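# Three arms move a ball from a gutter into a box

## Task

Get the ball out of the gutter it rests in and into the roofed box (open on one side) that belongs to the same arm; pouring it in is allowed. The task fails if the box is moved, raised, rotated or tipped beyond a small amount, if the ball drops noticeably below the table-top level while no robot is holding it, or if anything is knocked or placed outside the work area. Note that a gutter only retains the ball while its open end is higher; holding the handle vertical lets the ball roll out. Arm bases (metres, heading in degrees counter-clockwise from +x): arm1 x=-1.71 y=+0.39 z=+0.88 facing -12; arm2 x=+0.00 y=+0.07 z=+0.91 facing -92; arm3 x=+1.71 y=+0.38 z=+0.85 facing -168. At the end every robot must have released its grip and backed away, since a result that holds only because a robot supports it does not count.

## Robot and tools

Setup. Three identical i2rt Big YAM arms, arm1, arm2 and arm3, each with six revolute joints, a two-finger gripper and a wrist camera. Fixed room cameras: cam_end_1, cam_end_2, cam_gap_1, cam_gap_2, cam_side, cam_top; wrist cameras are arm1_cam_wrist, arm2_cam_wrist, arm3_cam_wrist. All images are 896x504. The hand reaches roughly 1.0 m from the joint1 axis. Loose objects may occasionally get a short shove from outside.

Frame. One shared scene frame, origin on the floor, +z up. The hand point lies midway between the fingertips; its z axis runs along the fingers and the fingers open along its y axis. Base positions and headings are listed in the task.

execute_actions. Arguments: actions (a list holding exactly one action, or empty) and optionally cameras (list of camera names, or ["all"]; omitted or null means all, [] means none; an unknown name rejects the call). An action is an object keyed by "arm1", "arm2", "arm3"; each arm key holds {"joints": {...}}. Inside joints, each entry is an absolute target for that named joint (not an offset); unnamed joints and unnamed arms are not re-commanded. Keys and ranges: joint1_rad -2.879 to 2.879 rad (base yaw, positive counter-clockwise seen from above, 0 points the arm along its base heading); joint2_rad 0 to 3.141 (shoulder; 0 has the upper arm pointing back about level, increasing lifts it up then forward); joint3_rad 0 to 3.019 (elbow; 0 is fully folded, increasing opens it); joint4_rad -1.692 to 1.57 (hand pitch, positive tips fingers up); joint5_rad -1.57 to 1.57 (hand sideways swing, positive toward the arm's right); joint6_rad -2.094 to 2.094 (hand roll, positive clockwise viewed from behind the hand); gripper_m 0 to 0.093 metres of fingertip gap. Completion tolerances are ±0.045, 0.14, 0.09, 0.055, 0.03, 0.035 rad and ±0.003 m. With joints 1 and 6 at 0 and the hand level pointing ahead, the camera is on top of the hand looking at the fingertips. All motions in one action start at once and may finish at different times; an action runs at most 15 s. Joints move at different speeds, so the hand can sweep a wide curve between postures. Unknown keys or out-of-range values reject the whole call and nothing moves. Example: {"arm1": {"joints": {"gripper_m": 0.05}}, "arm2": {"joints": {"joint1_rad": 0.3}}}.

Results. Each call returns every robot's state (joint_positions, hand pose) and the requested images, listed in order on the pictures line. joint_status tells how each commanded motion ended: off_target (came to rest short, may still push), contact_stop or time_out (holds where it stopped; a timed-out joint may keep a target near its position and keep pushing, shown in on_its_own), not_followed (an anti-collision check blocked that arm's joint targets; the gripper part still runs; the arm may retry them on later actions). on_its_own lists joints the call did not command; its held at value is the target, not the position. To relieve a pushing joint, send it its reported position. Tiny target changes may not move a joint. If any result reports a stop, later motion calls in the same reply are skipped. Nothing reports robot-to-robot contact.

wait: seconds 0 to 10; commands nothing and returns the same state and images.
zoom_image: camera plus region [x0, y0, x1, y1] in pixels of that camera's latest full image, top-left origin, at most 504x504.
read_manual: section "licences" only; no motion.
finished_scene: scene is the integer of the current scene; ends it irreversibly and says whether the task succeeded. Replying with no tool call ends everything.

Cautions. The arms do not yield on contact and can push hard; avoid shoving the box, the gutter or other arms. Hard clamping between two robots fails the run; the clearance check ignores fingers, gripper housings and wrist cameras and can react late. Loaded or pushing motors heat up, even while you deliberate; MOTOR HOT appears from 85 °C and at 100 °C an OVER-TEMPERATURE FAULT drops that arm, with its keys reading limit_stop_at_motor_heat (resend the targets). Loaded joints sag. Avoid dropping or slamming items. Tilt the gutter so the open end goes down only over the box opening, then release and pull every arm clear before finishing.

Each tool is called after "Call:" as name([rows], argument=value, ...), one row to a line, values as JSON.

## Session

I'll start by looking at the scene.

Call:
execute_actions(actions=[])

Scene clock: 0.00 s.
Motor temperatures (°C, as the motors report them): arm1=[24 26 25 23 23 23] | arm2=[26 24 24 23 26 26] | arm3=[23 26 23 23 25 23]
arm1.joint_positions: joint1_rad=-0.168 joint2_rad=+0.620 joint3_rad=+1.543 joint4_rad=-1.456 joint5_rad=+0.276 joint6_rad=+0.649 gripper_m=+0.094
arm1.joint_status: not commanded
arm1.hand: x=-1.5627 y=+0.2722 z=+1.4664 quat_wxyz=(-0.507, -0.482, -0.713, +0.049) (m; scene frame)
arm2.joint_positions: joint1_rad=+0.396 joint2_rad=+0.252 joint3_rad=+1.349 joint4_rad=-1.352 joint5_rad=+0.192 joint6_rad=-0.236 gripper_m=+0.095
arm2.joint_status: not commanded
arm2.hand: x=+0.0034 y=-0.0129 z=+1.4822 quat_wxyz=(-0.403, -0.418, -0.668, +0.466) (m; scene frame)
arm3.joint_positions: joint1_rad=-0.406 joint2_rad=+0.554 joint3_rad=+1.551 joint4_rad=-1.508 joint5_rad=+0.218 joint6_rad=-0.194 gripper_m=+0.094
arm3.joint_status: not commanded
arm3.hand: x=+1.5696 y=+0.4456 z=+1.4412 quat_wxyz=(+0.188, -0.859, +0.056, +0.474) (m; scene frame)
pictures: arm1_cam_wrist, arm2_cam_wrist, arm3_cam_wrist, cam_end_1, cam_end_2, cam_gap_1, cam_gap_2, cam_side, cam_top
Images, in order (width x height): arm1_cam_wrist 896x504, arm2_cam_wrist 896x504, arm3_cam_wrist 896x504, cam_end_1 896x504, cam_end_2 896x504, cam_gap_1 896x504, cam_gap_2 896x504, cam_side 896x504, cam_top 896x504.

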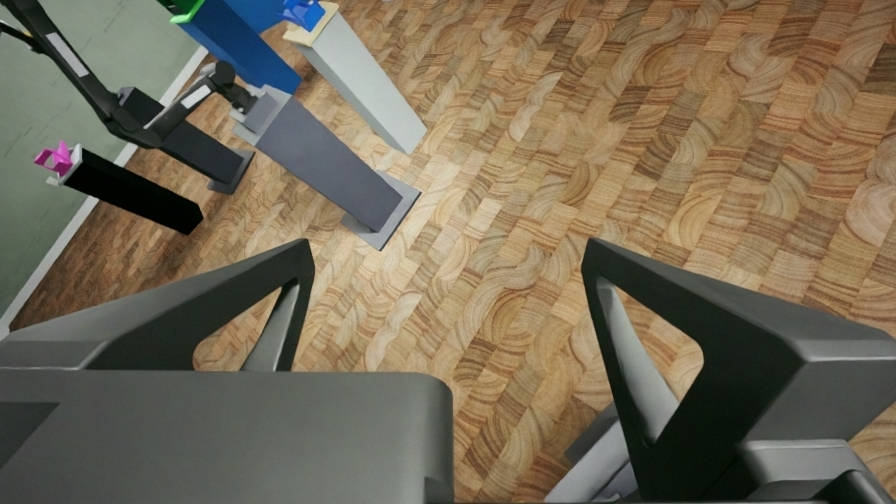

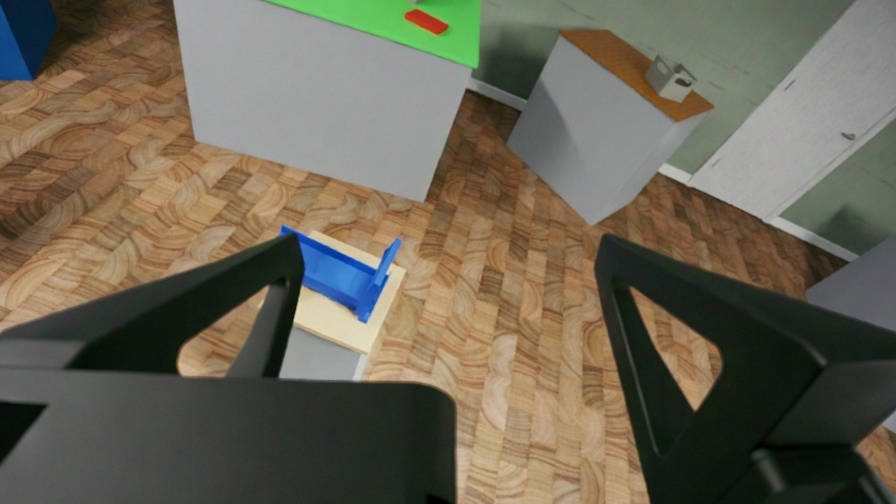

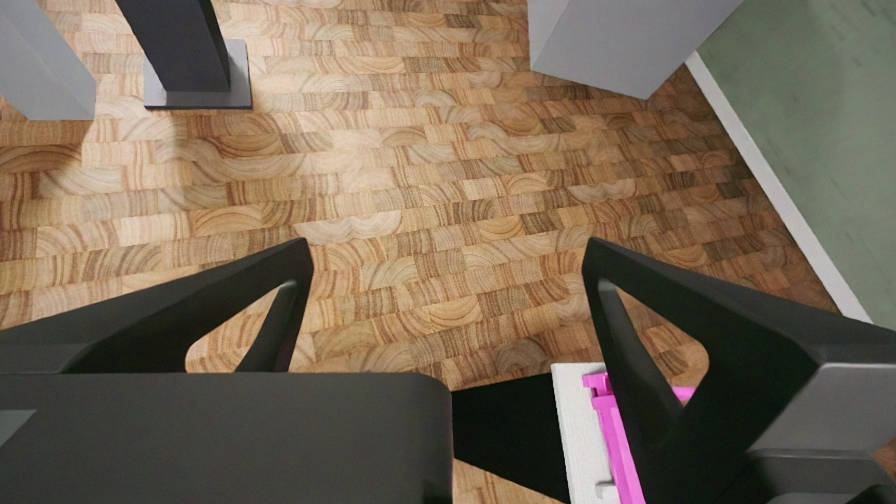

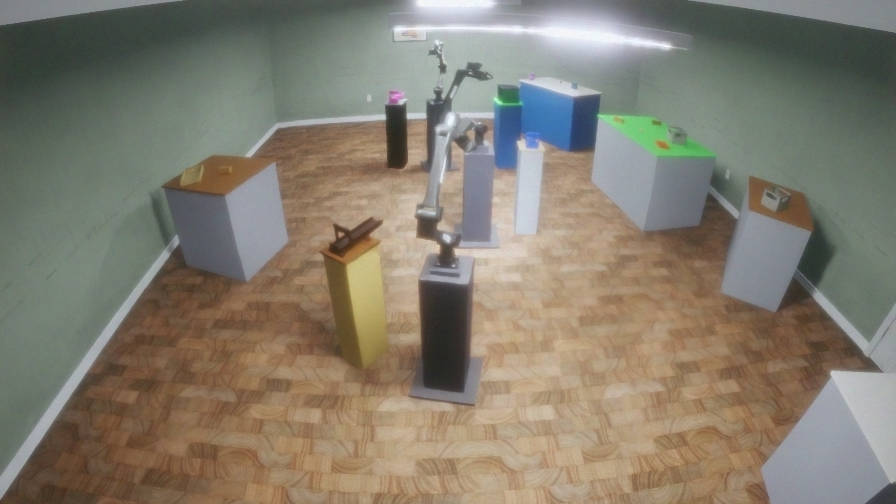

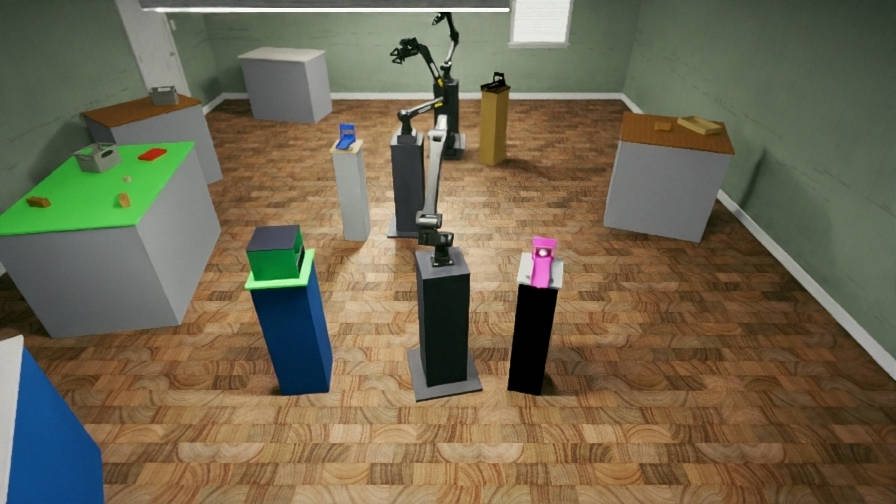

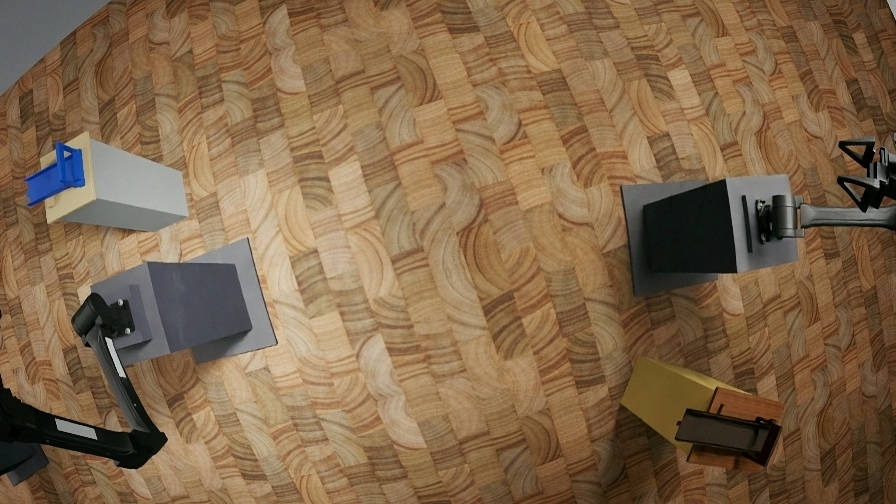

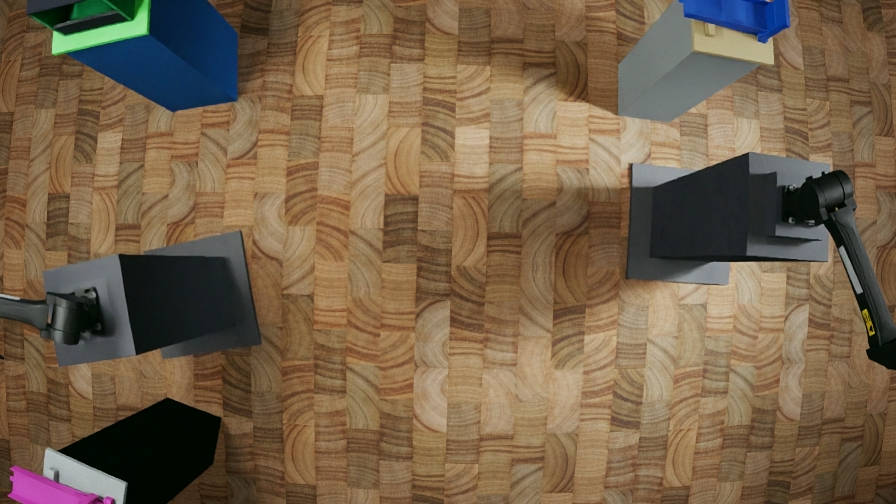

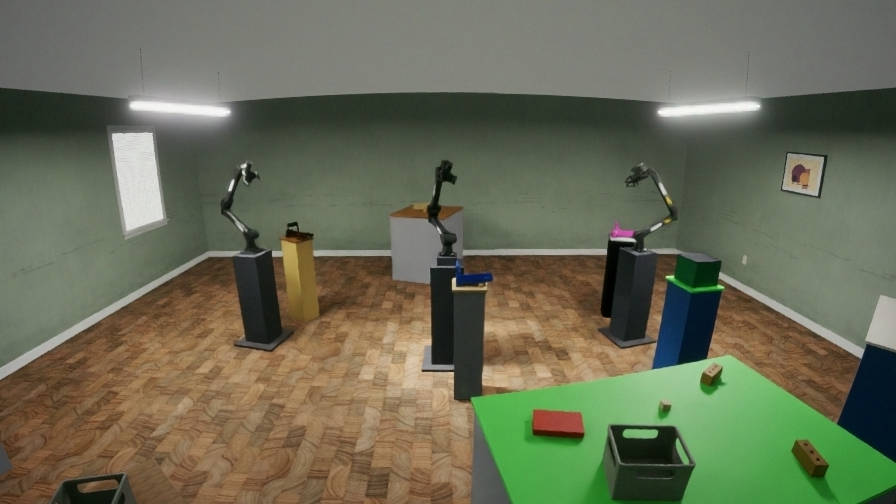

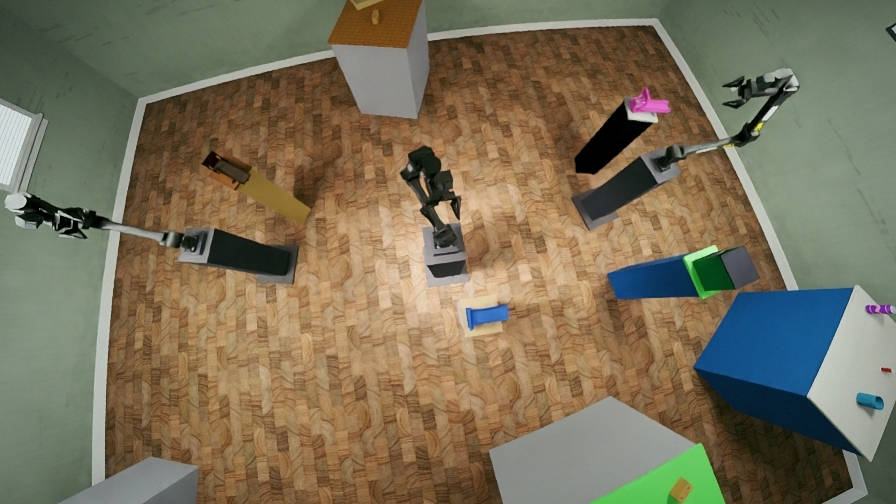

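Call:
zoom_image(camera="cam_end_2", region=[490, 220, 590, 300])

Call:
zoom_image(camera="cam_end_2", region=[230, 210, 340, 300])

Call:
zoom_image(camera="cam_top", region=[600, 70, 700, 140])

Call:
zoom_image(camera="cam_gap_2", region=[0, 0, 200, 120])

Call:
zoom_image(camera="cam_gap_2", region=[0, 420, 160, 504])

Call:
zoom_image(camera="cam_side", region=[590, 200, 750, 310])

Call:
zoom_image(camera="cam_side", region=[430, 245, 510, 300])

Call:
zoom_image(camera="cam_gap_1", region=[0, 120, 130, 230])

Call:
zoom_image(camera="cam_gap_1", region=[660, 370, 800, 490])

Call:
zoom_image(camera="arm2_cam_wrist", region=[250, 210, 430, 360])

Region (490, 220, 590, 300) of cam_end_2's 896x504 image, scaled by 5.040, with more detail than that image has; it fills the top 403 rows of this view, and the rest is white.

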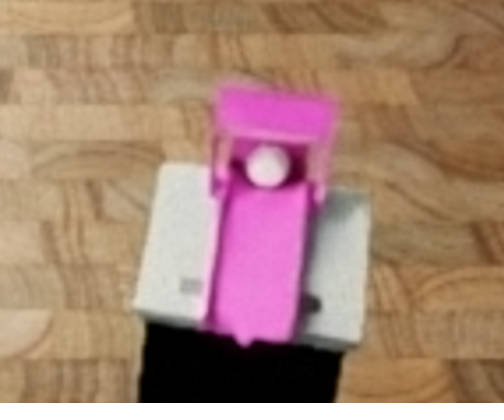

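Region (230, 210, 340, 300) of cam_end_2's 896x504 image, scaled by 4.582, with more detail than that image has; it fills the top 412 rows of this view, and the rest is white.

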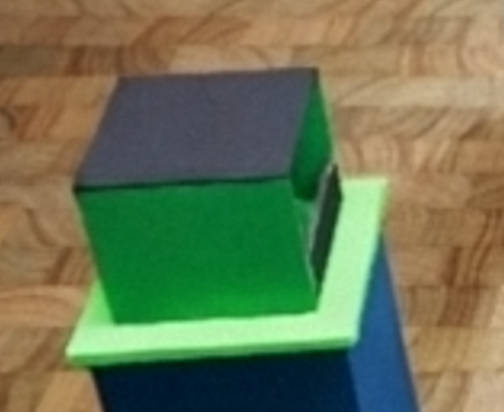

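Region (600, 70, 700, 140) of cam_top's 896x504 image, scaled by 5.040, with more detail than that image has; it fills the top 353 rows of this view, and the rest is white.

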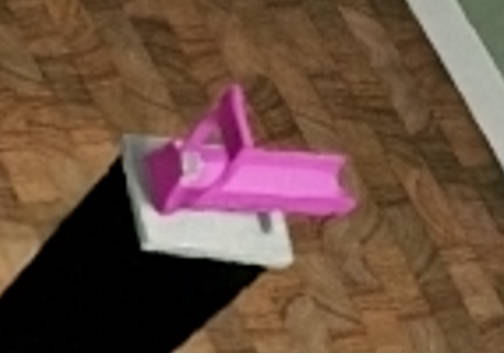

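Region (0, 0, 200, 120) of cam_gap_2's 896x504 image, scaled by 2.520, with more detail than that image has; it fills the top 302 rows of this view, and the rest is white.

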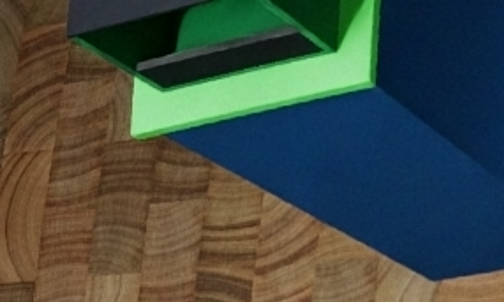

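Region (0, 420, 160, 504) of cam_gap_2's 896x504 image, scaled by 3.150, with more detail than that image has; it fills the top 265 rows of this view, and the rest is white.

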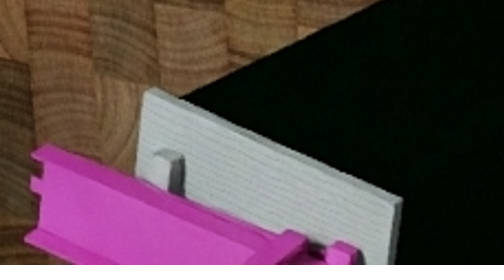

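Region (590, 200, 750, 310) of cam_side's 896x504 image, scaled by 3.150, with more detail than that image has; it fills the top 346 rows of this view, and the rest is white.

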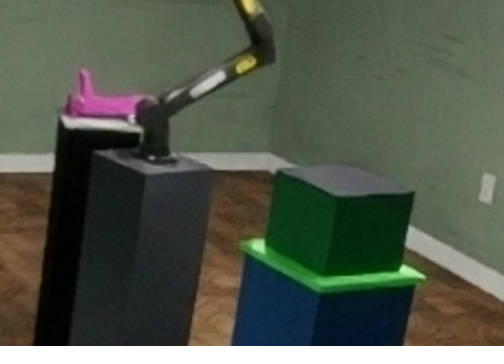

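Region (430, 245, 510, 300) of cam_side's 896x504 image, scaled by 6.300, with more detail than that image has; it fills the top 346 rows of this view, and the rest is white.

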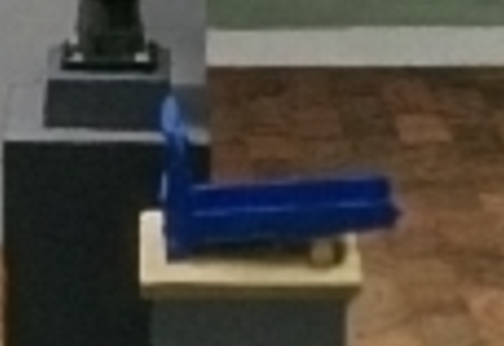

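Region (0, 120, 130, 230) of cam_gap_1's 896x504 image, scaled by 3.877, with more detail than that image has; it fills the top 426 rows of this view, and the rest is white.

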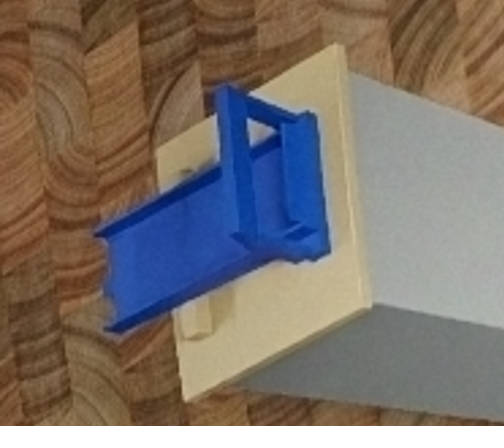

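Region (660, 370, 800, 490) of cam_gap_1's 896x504 image, scaled by 3.600, with more detail than that image has; it fills the top 432 rows of this view, and the rest is white.

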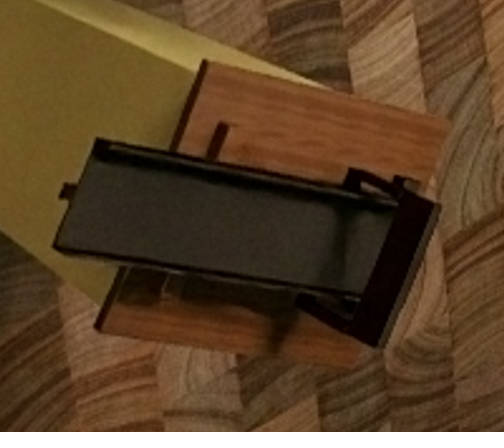

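Region (250, 210, 430, 360) of arm2_cam_wrist's 896x504 image, scaled by 2.800, with more detail than that image has.

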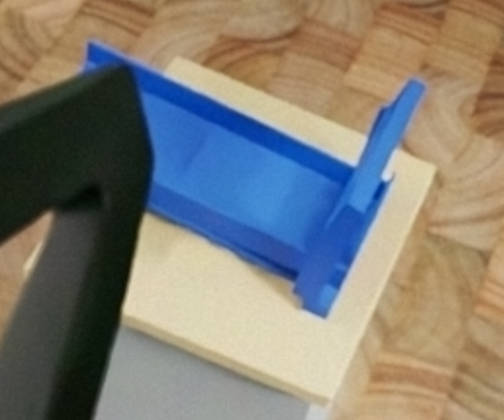

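Call:
zoom_image(camera="cam_end_2", region=[400, 200, 500, 290])

Call:
zoom_image(camera="cam_end_2", region=[370, 0, 520, 160])

Call:
zoom_image(camera="arm3_cam_wrist", region=[520, 340, 740, 504])

Call:
zoom_image(camera="cam_top", region=[560, 60, 820, 320])

Region (400, 200, 500, 290) of cam_end_2's 896x504 image, scaled by 5.040, with more detail than that image has; it fills the top 454 rows of this view, and the rest is white.

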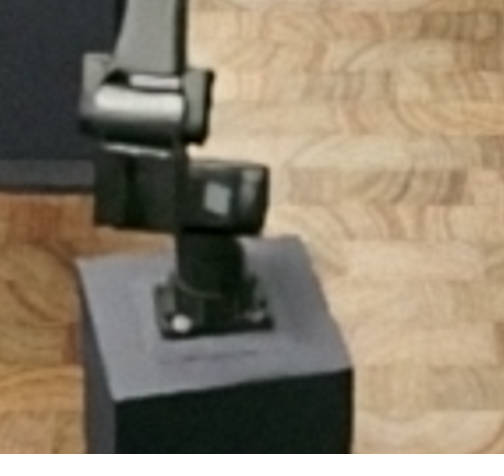

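Region (370, 0, 520, 160) of cam_end_2's 896x504 image, scaled by 3.150, with more detail than that image has; it fills the left 472 columns of this view, and the rest is white.

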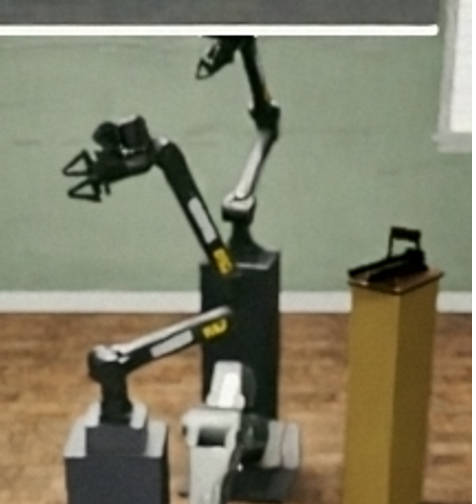

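Region (520, 340, 740, 504) of arm3_cam_wrist's 896x504 image, scaled by 2.291, with more detail than that image has; it fills the top 376 rows of this view, and the rest is white.

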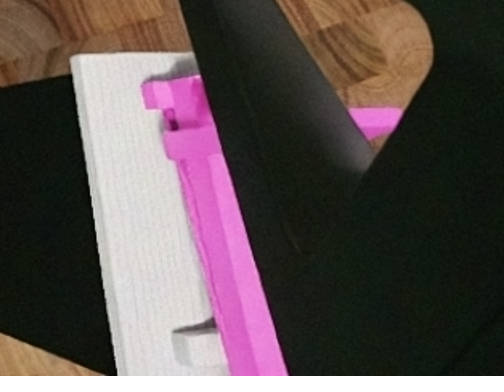

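Region (560, 60, 820, 320) of cam_top's 896x504 image, scaled by 1.938, with more detail than that image has.

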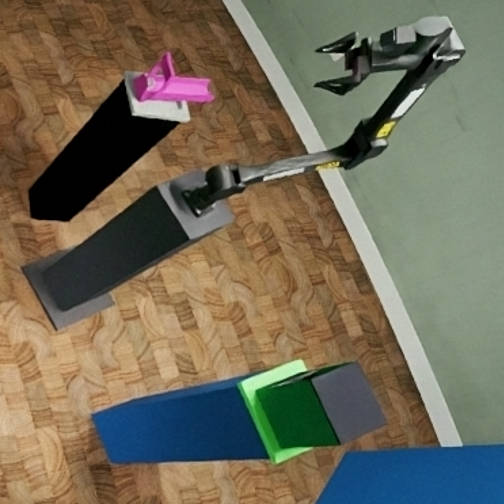

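Call:
zoom_image(camera="cam_end_2", region=[390, 230, 590, 410])

Call:
zoom_image(camera="cam_end_2", region=[230, 210, 430, 410])

Region (390, 230, 590, 410) of cam_end_2's 896x504 image, scaled by 2.520, with more detail than that image has; it fills the top 454 rows of this view, and the rest is white.

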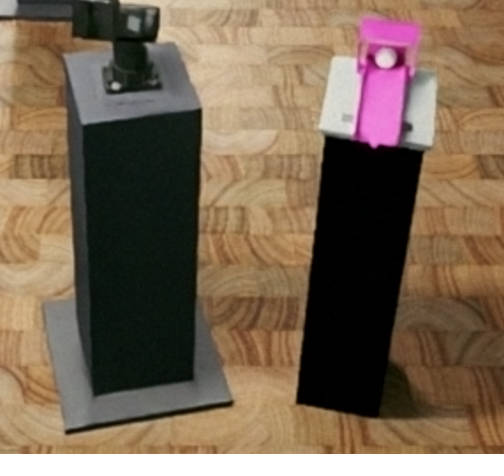

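Region (230, 210, 430, 410) of cam_end_2's 896x504 image, scaled by 2.520, with more detail than that image has.

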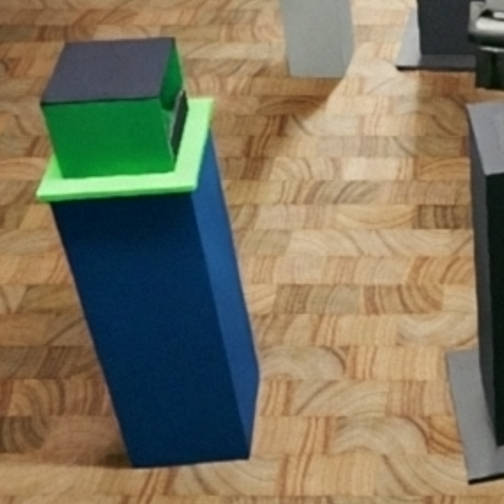

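Call:
execute_actions([
  {"arm3": {"joints": {"joint1_rad": -1.70, "joint2_rad": 1.763, "joint3_rad": 1.855, "joint4_rad": -1.66, "joint5_rad": 0.10, "joint6_rad": 0.32}}},
], cameras=["arm3_cam_wrist", "cam_end_2", "cam_side", "cam_top", "cam_gap_2", "cam_end_1"])

Scene clock: 121.93 s.
Motor temperatures (°C, as the motors report them): arm1=[24 26 31 23 23 23] | arm2=[26 25 27 23 26 26] | arm3=[23 27 29 24 25 23]
arm1.joint_positions: joint1_rad=-0.168 joint2_rad=+0.620 joint3_rad=+1.543 joint4_rad=-1.456 joint5_rad=+0.276 joint6_rad=+0.649 gripper_m=+0.094
arm1.joint_status: not commanded
arm1.hand: x=-1.5627 y=+0.2722 z=+1.4664 quat_wxyz=(-0.507, -0.482, -0.713, +0.049) (m; scene frame)
arm2.joint_positions: joint1_rad=+0.396 joint2_rad=+0.252 joint3_rad=+1.349 joint4_rad=-1.352 joint5_rad=+0.192 joint6_rad=-0.236 gripper_m=+0.095
arm2.joint_status: not commanded
arm2.hand: x=+0.0034 y=-0.0129 z=+1.4822 quat_wxyz=(-0.403, -0.418, -0.668, +0.466) (m; scene frame)
arm3.joint_positions: joint1_rad=-1.705 joint2_rad=+1.784 joint3_rad=+1.822 joint4_rad=-1.652 joint5_rad=+0.101 joint6_rad=+0.311 gripper_m=+0.094
arm3.joint_status: all done
arm3.hand: x=+1.6907 y=+0.9167 z=+1.1054 quat_wxyz=(+0.030, -0.619, +0.783, -0.049) (m; scene frame)
pictures: arm3_cam_wrist, cam_end_1, cam_end_2, cam_gap_2, cam_side, cam_top
Images, in order (width x height): arm3_cam_wrist 896x504, cam_end_1 896x504, cam_end_2 896x504, cam_gap_2 896x504, cam_side 896x504, cam_top 896x504.

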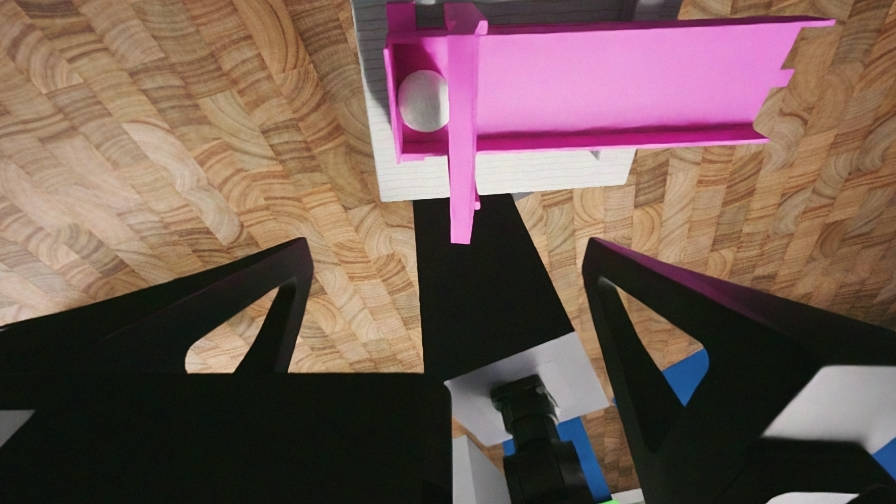

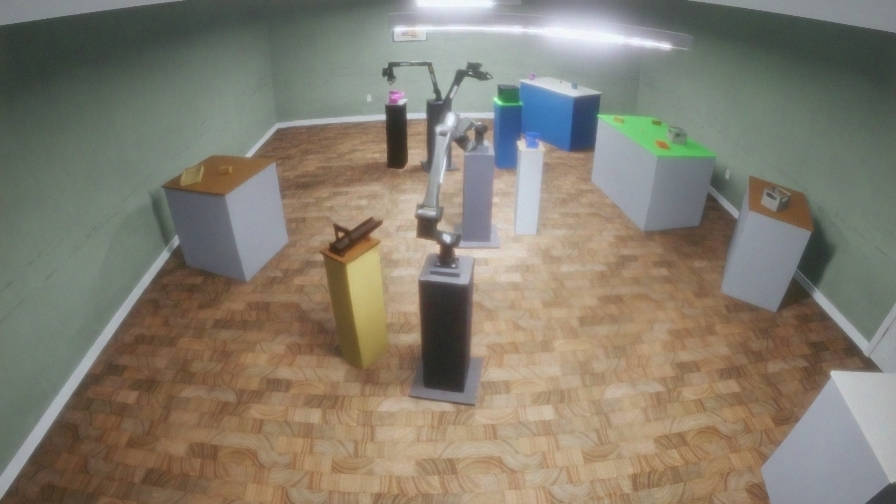

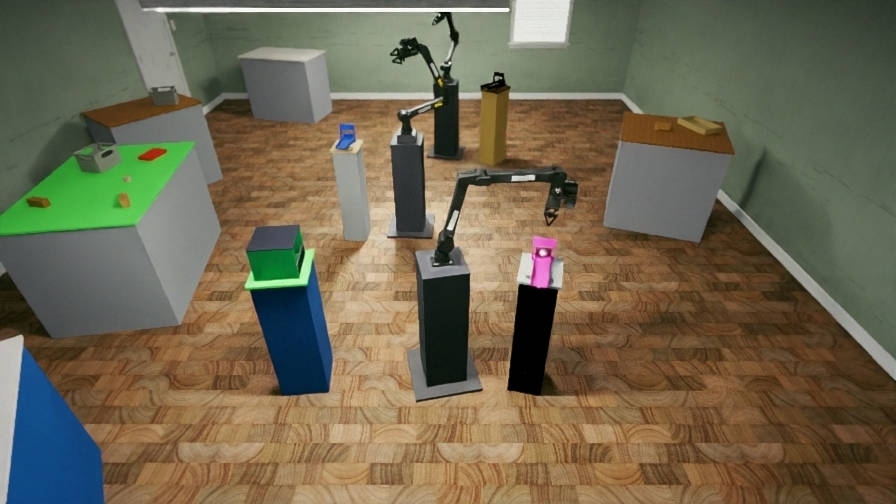

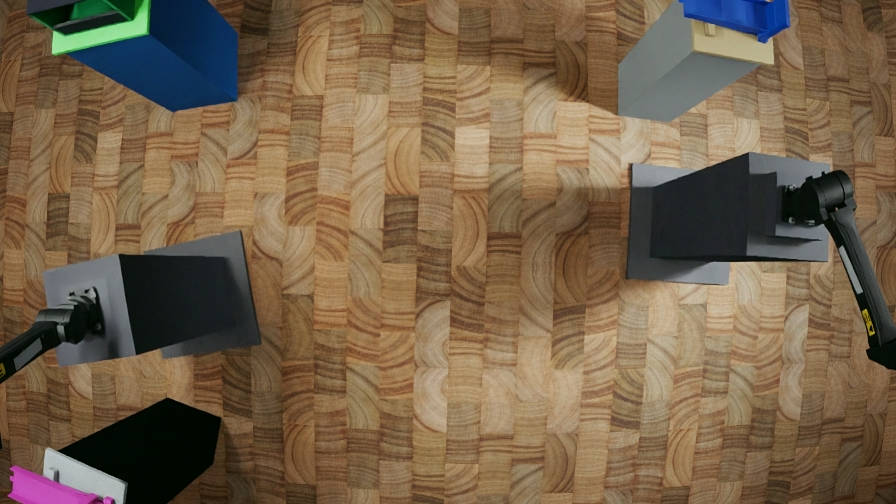

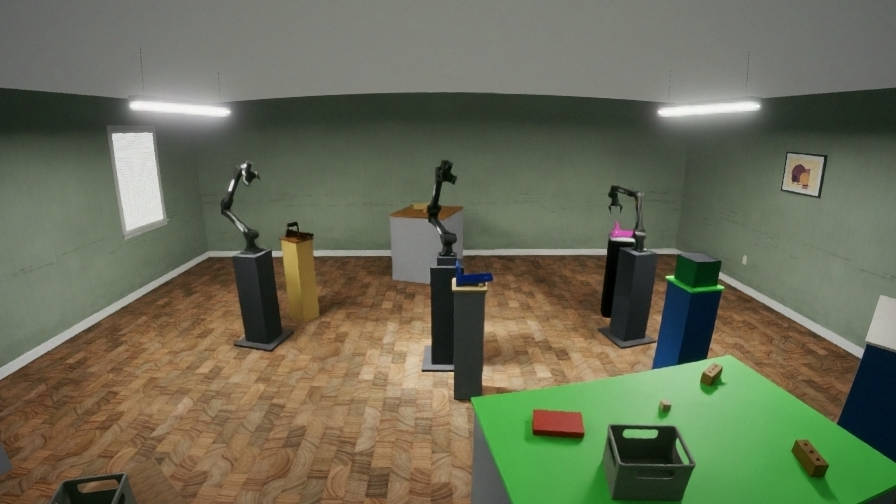

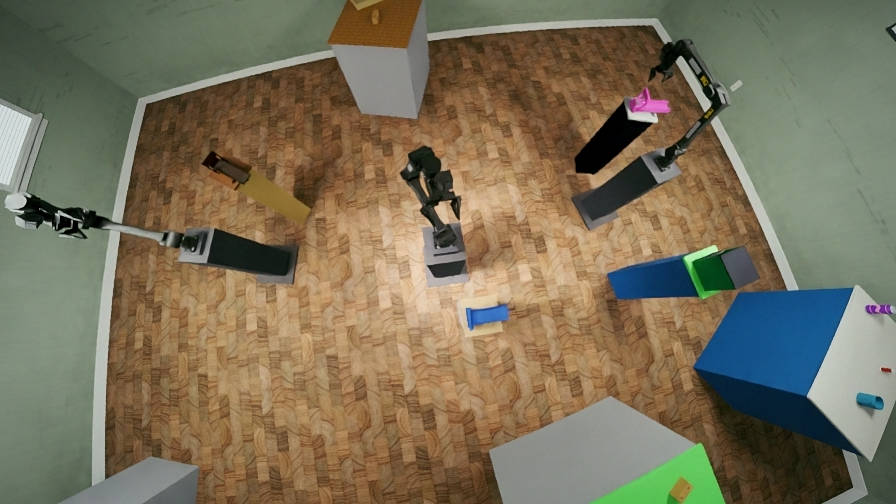

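Call:
zoom_image(camera="arm3_cam_wrist", region=[340, 0, 590, 250])

Call:
zoom_image(camera="arm3_cam_wrist", region=[570, 0, 850, 200])

Call:
zoom_image(camera="cam_side", region=[590, 175, 670, 255])

Call:
zoom_image(camera="cam_end_2", region=[490, 160, 610, 300])

Call:
zoom_image(camera="cam_end_1", region=[370, 55, 430, 115])

Region (340, 0, 590, 250) of arm3_cam_wrist's 896x504 image, scaled by 2.016, with more detail than that image has.

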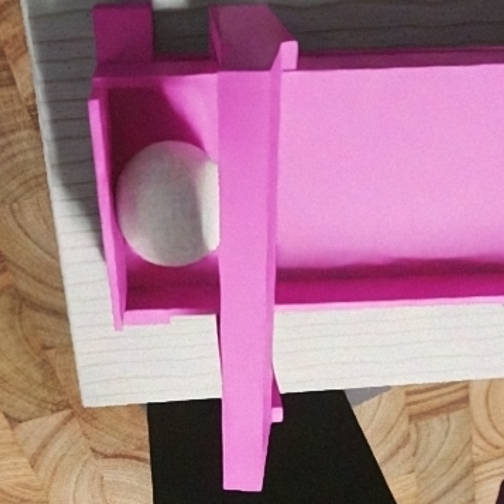

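Region (570, 0, 850, 200) of arm3_cam_wrist's 896x504 image, scaled by 1.800, with more detail than that image has; it fills the top 360 rows of this view, and the rest is white.

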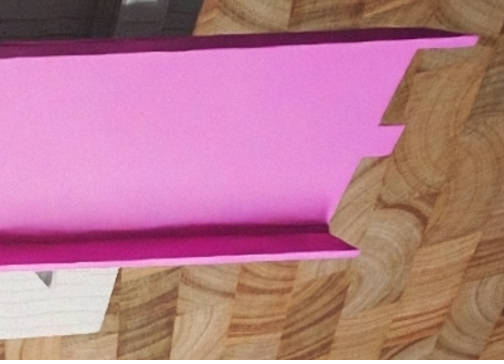

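Region (590, 175, 670, 255) of cam_side's 896x504 image, scaled by 6.300, with more detail than that image has.

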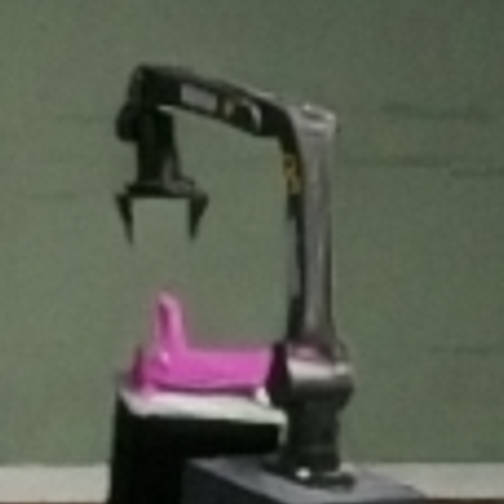

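Region (490, 160, 610, 300) of cam_end_2's 896x504 image, scaled by 3.600, with more detail than that image has; it fills the left 432 columns of this view, and the rest is white.

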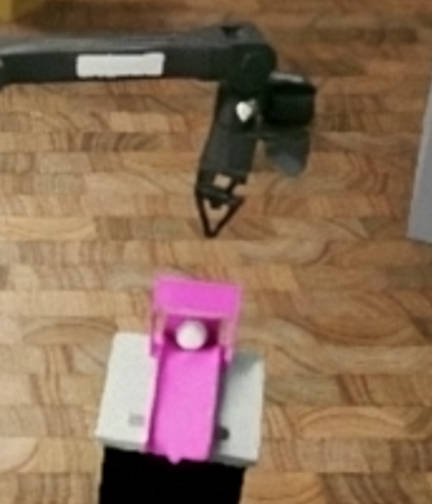

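Region (370, 55, 430, 115) of cam_end_1's 896x504 image, scaled by 8.400, with more detail than that image has.

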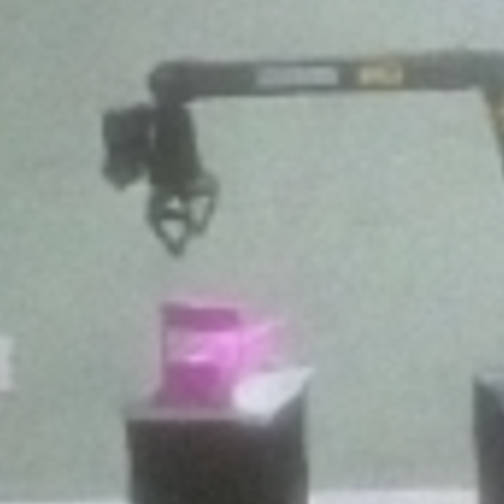

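Call:
zoom_image(camera="arm3_cam_wrist", region=[375, 0, 505, 90])

Call:
zoom_image(camera="arm3_cam_wrist", region=[375, 120, 505, 250])

Region (375, 0, 505, 90) of arm3_cam_wrist's 896x504 image, scaled by 3.877, with more detail than that image has; it fills the top 349 rows of this view, and the rest is white.

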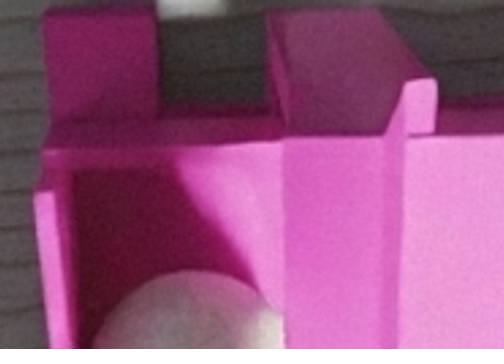

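Region (375, 120, 505, 250) of arm3_cam_wrist's 896x504 image, scaled by 3.877, with more detail than that image has.

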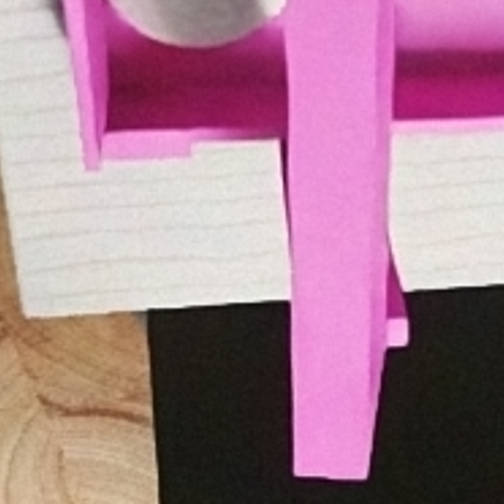

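Call:
execute_actions([
  {"arm3": {"joints": {"joint1_rad": -1.675, "joint2_rad": 1.774, "joint3_rad": 1.668, "joint4_rad": -1.495, "joint5_rad": 0.25, "joint6_rad": 0.34, "gripper_m": 0.05}}},
], cameras=["arm3_cam_wrist", "cam_end_2", "cam_side", "cam_end_1"])

Scene clock: 242.90 s.
Motor temperatures (°C, as the motors report them): arm1=[24 26 33 23 23 23] | arm2=[26 26 28 23 26 26] | arm3=[23 32 36 23 25 23]
arm1.joint_positions: joint1_rad=-0.168 joint2_rad=+0.620 joint3_rad=+1.543 joint4_rad=-1.456 joint5_rad=+0.276 joint6_rad=+0.649 gripper_m=+0.094
arm1.joint_status: not commanded
arm1.hand: x=-1.5627 y=+0.2722 z=+1.4664 quat_wxyz=(-0.507, -0.482, -0.713, +0.049) (m; scene frame)
arm2.joint_positions: joint1_rad=+0.396 joint2_rad=+0.252 joint3_rad=+1.349 joint4_rad=-1.352 joint5_rad=+0.192 joint6_rad=-0.236 gripper_m=+0.095
arm2.joint_status: not commanded
arm2.hand: x=+0.0034 y=-0.0129 z=+1.4822 quat_wxyz=(-0.403, -0.418, -0.668, +0.466) (m; scene frame)
arm3.joint_positions: joint1_rad=-1.680 joint2_rad=+1.781 joint3_rad=+1.655 joint4_rad=-1.504 joint5_rad=+0.247 joint6_rad=+0.331 gripper_m=+0.050
arm3.joint_status: all done
arm3.hand: x=+1.7026 y=+0.9109 z=+1.0480 quat_wxyz=(+0.088, -0.619, +0.774, -0.094) (m; scene frame)
pictures: arm3_cam_wrist, cam_end_1, cam_end_2, cam_side
Images, in order (width x height): arm3_cam_wrist 896x504, cam_end_1 896x504, cam_end_2 896x504, cam_side 896x504.

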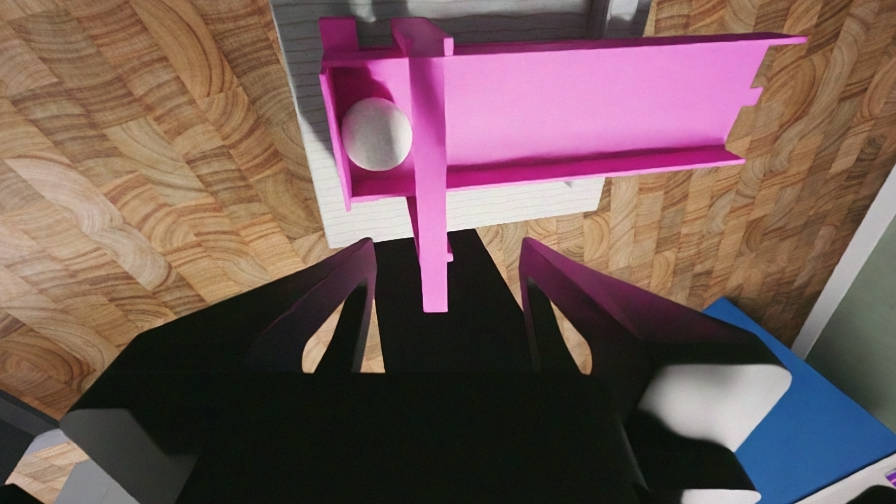

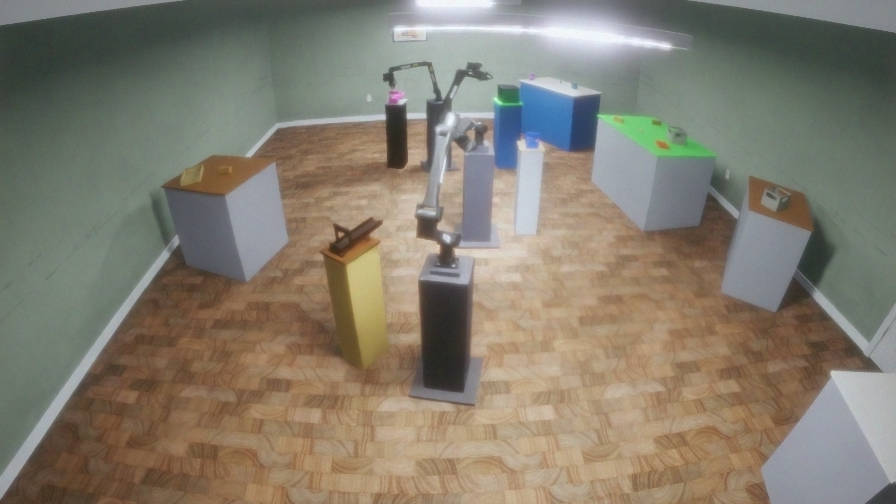

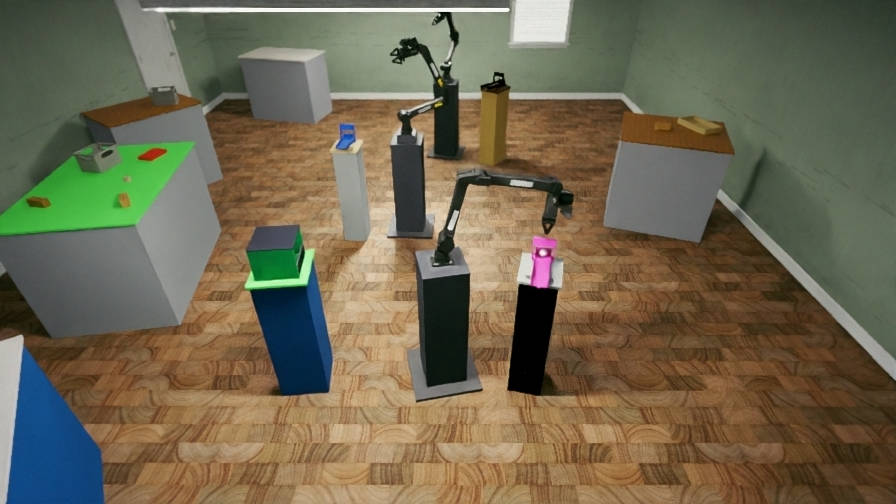

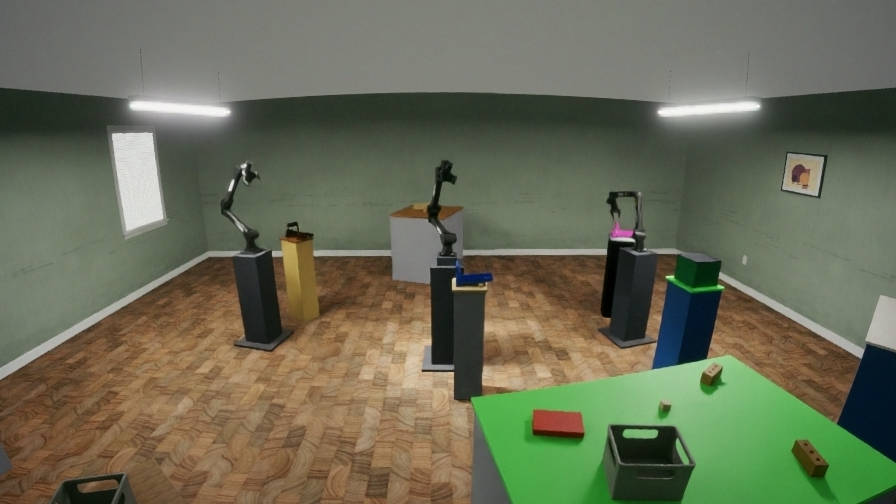

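Call:
zoom_image(camera="arm3_cam_wrist", region=[300, 0, 560, 330])

Call:
zoom_image(camera="cam_side", region=[590, 175, 670, 255])

Region (300, 0, 560, 330) of arm3_cam_wrist's 896x504 image, scaled by 1.527, with more detail than that image has; it fills the left 397 columns of this view, and the rest is white.

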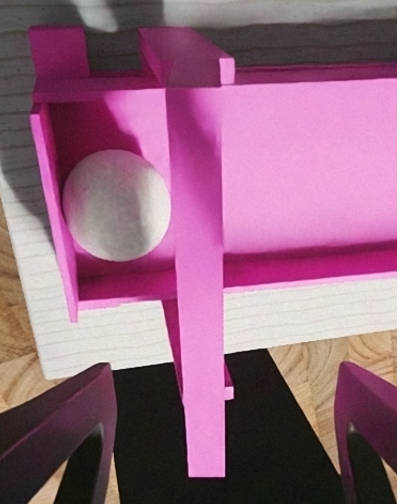

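Region (590, 175, 670, 255) of cam_side's 896x504 image, scaled by 6.300, with more detail than that image has.

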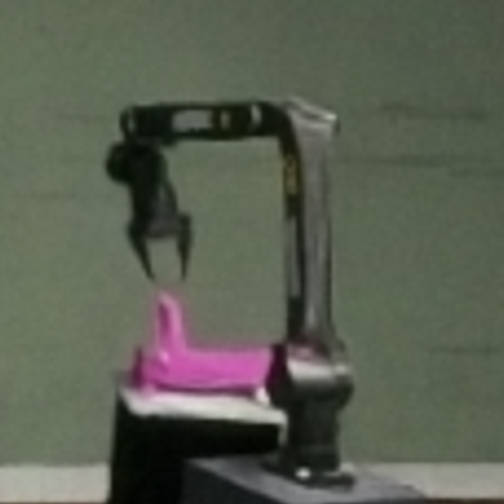

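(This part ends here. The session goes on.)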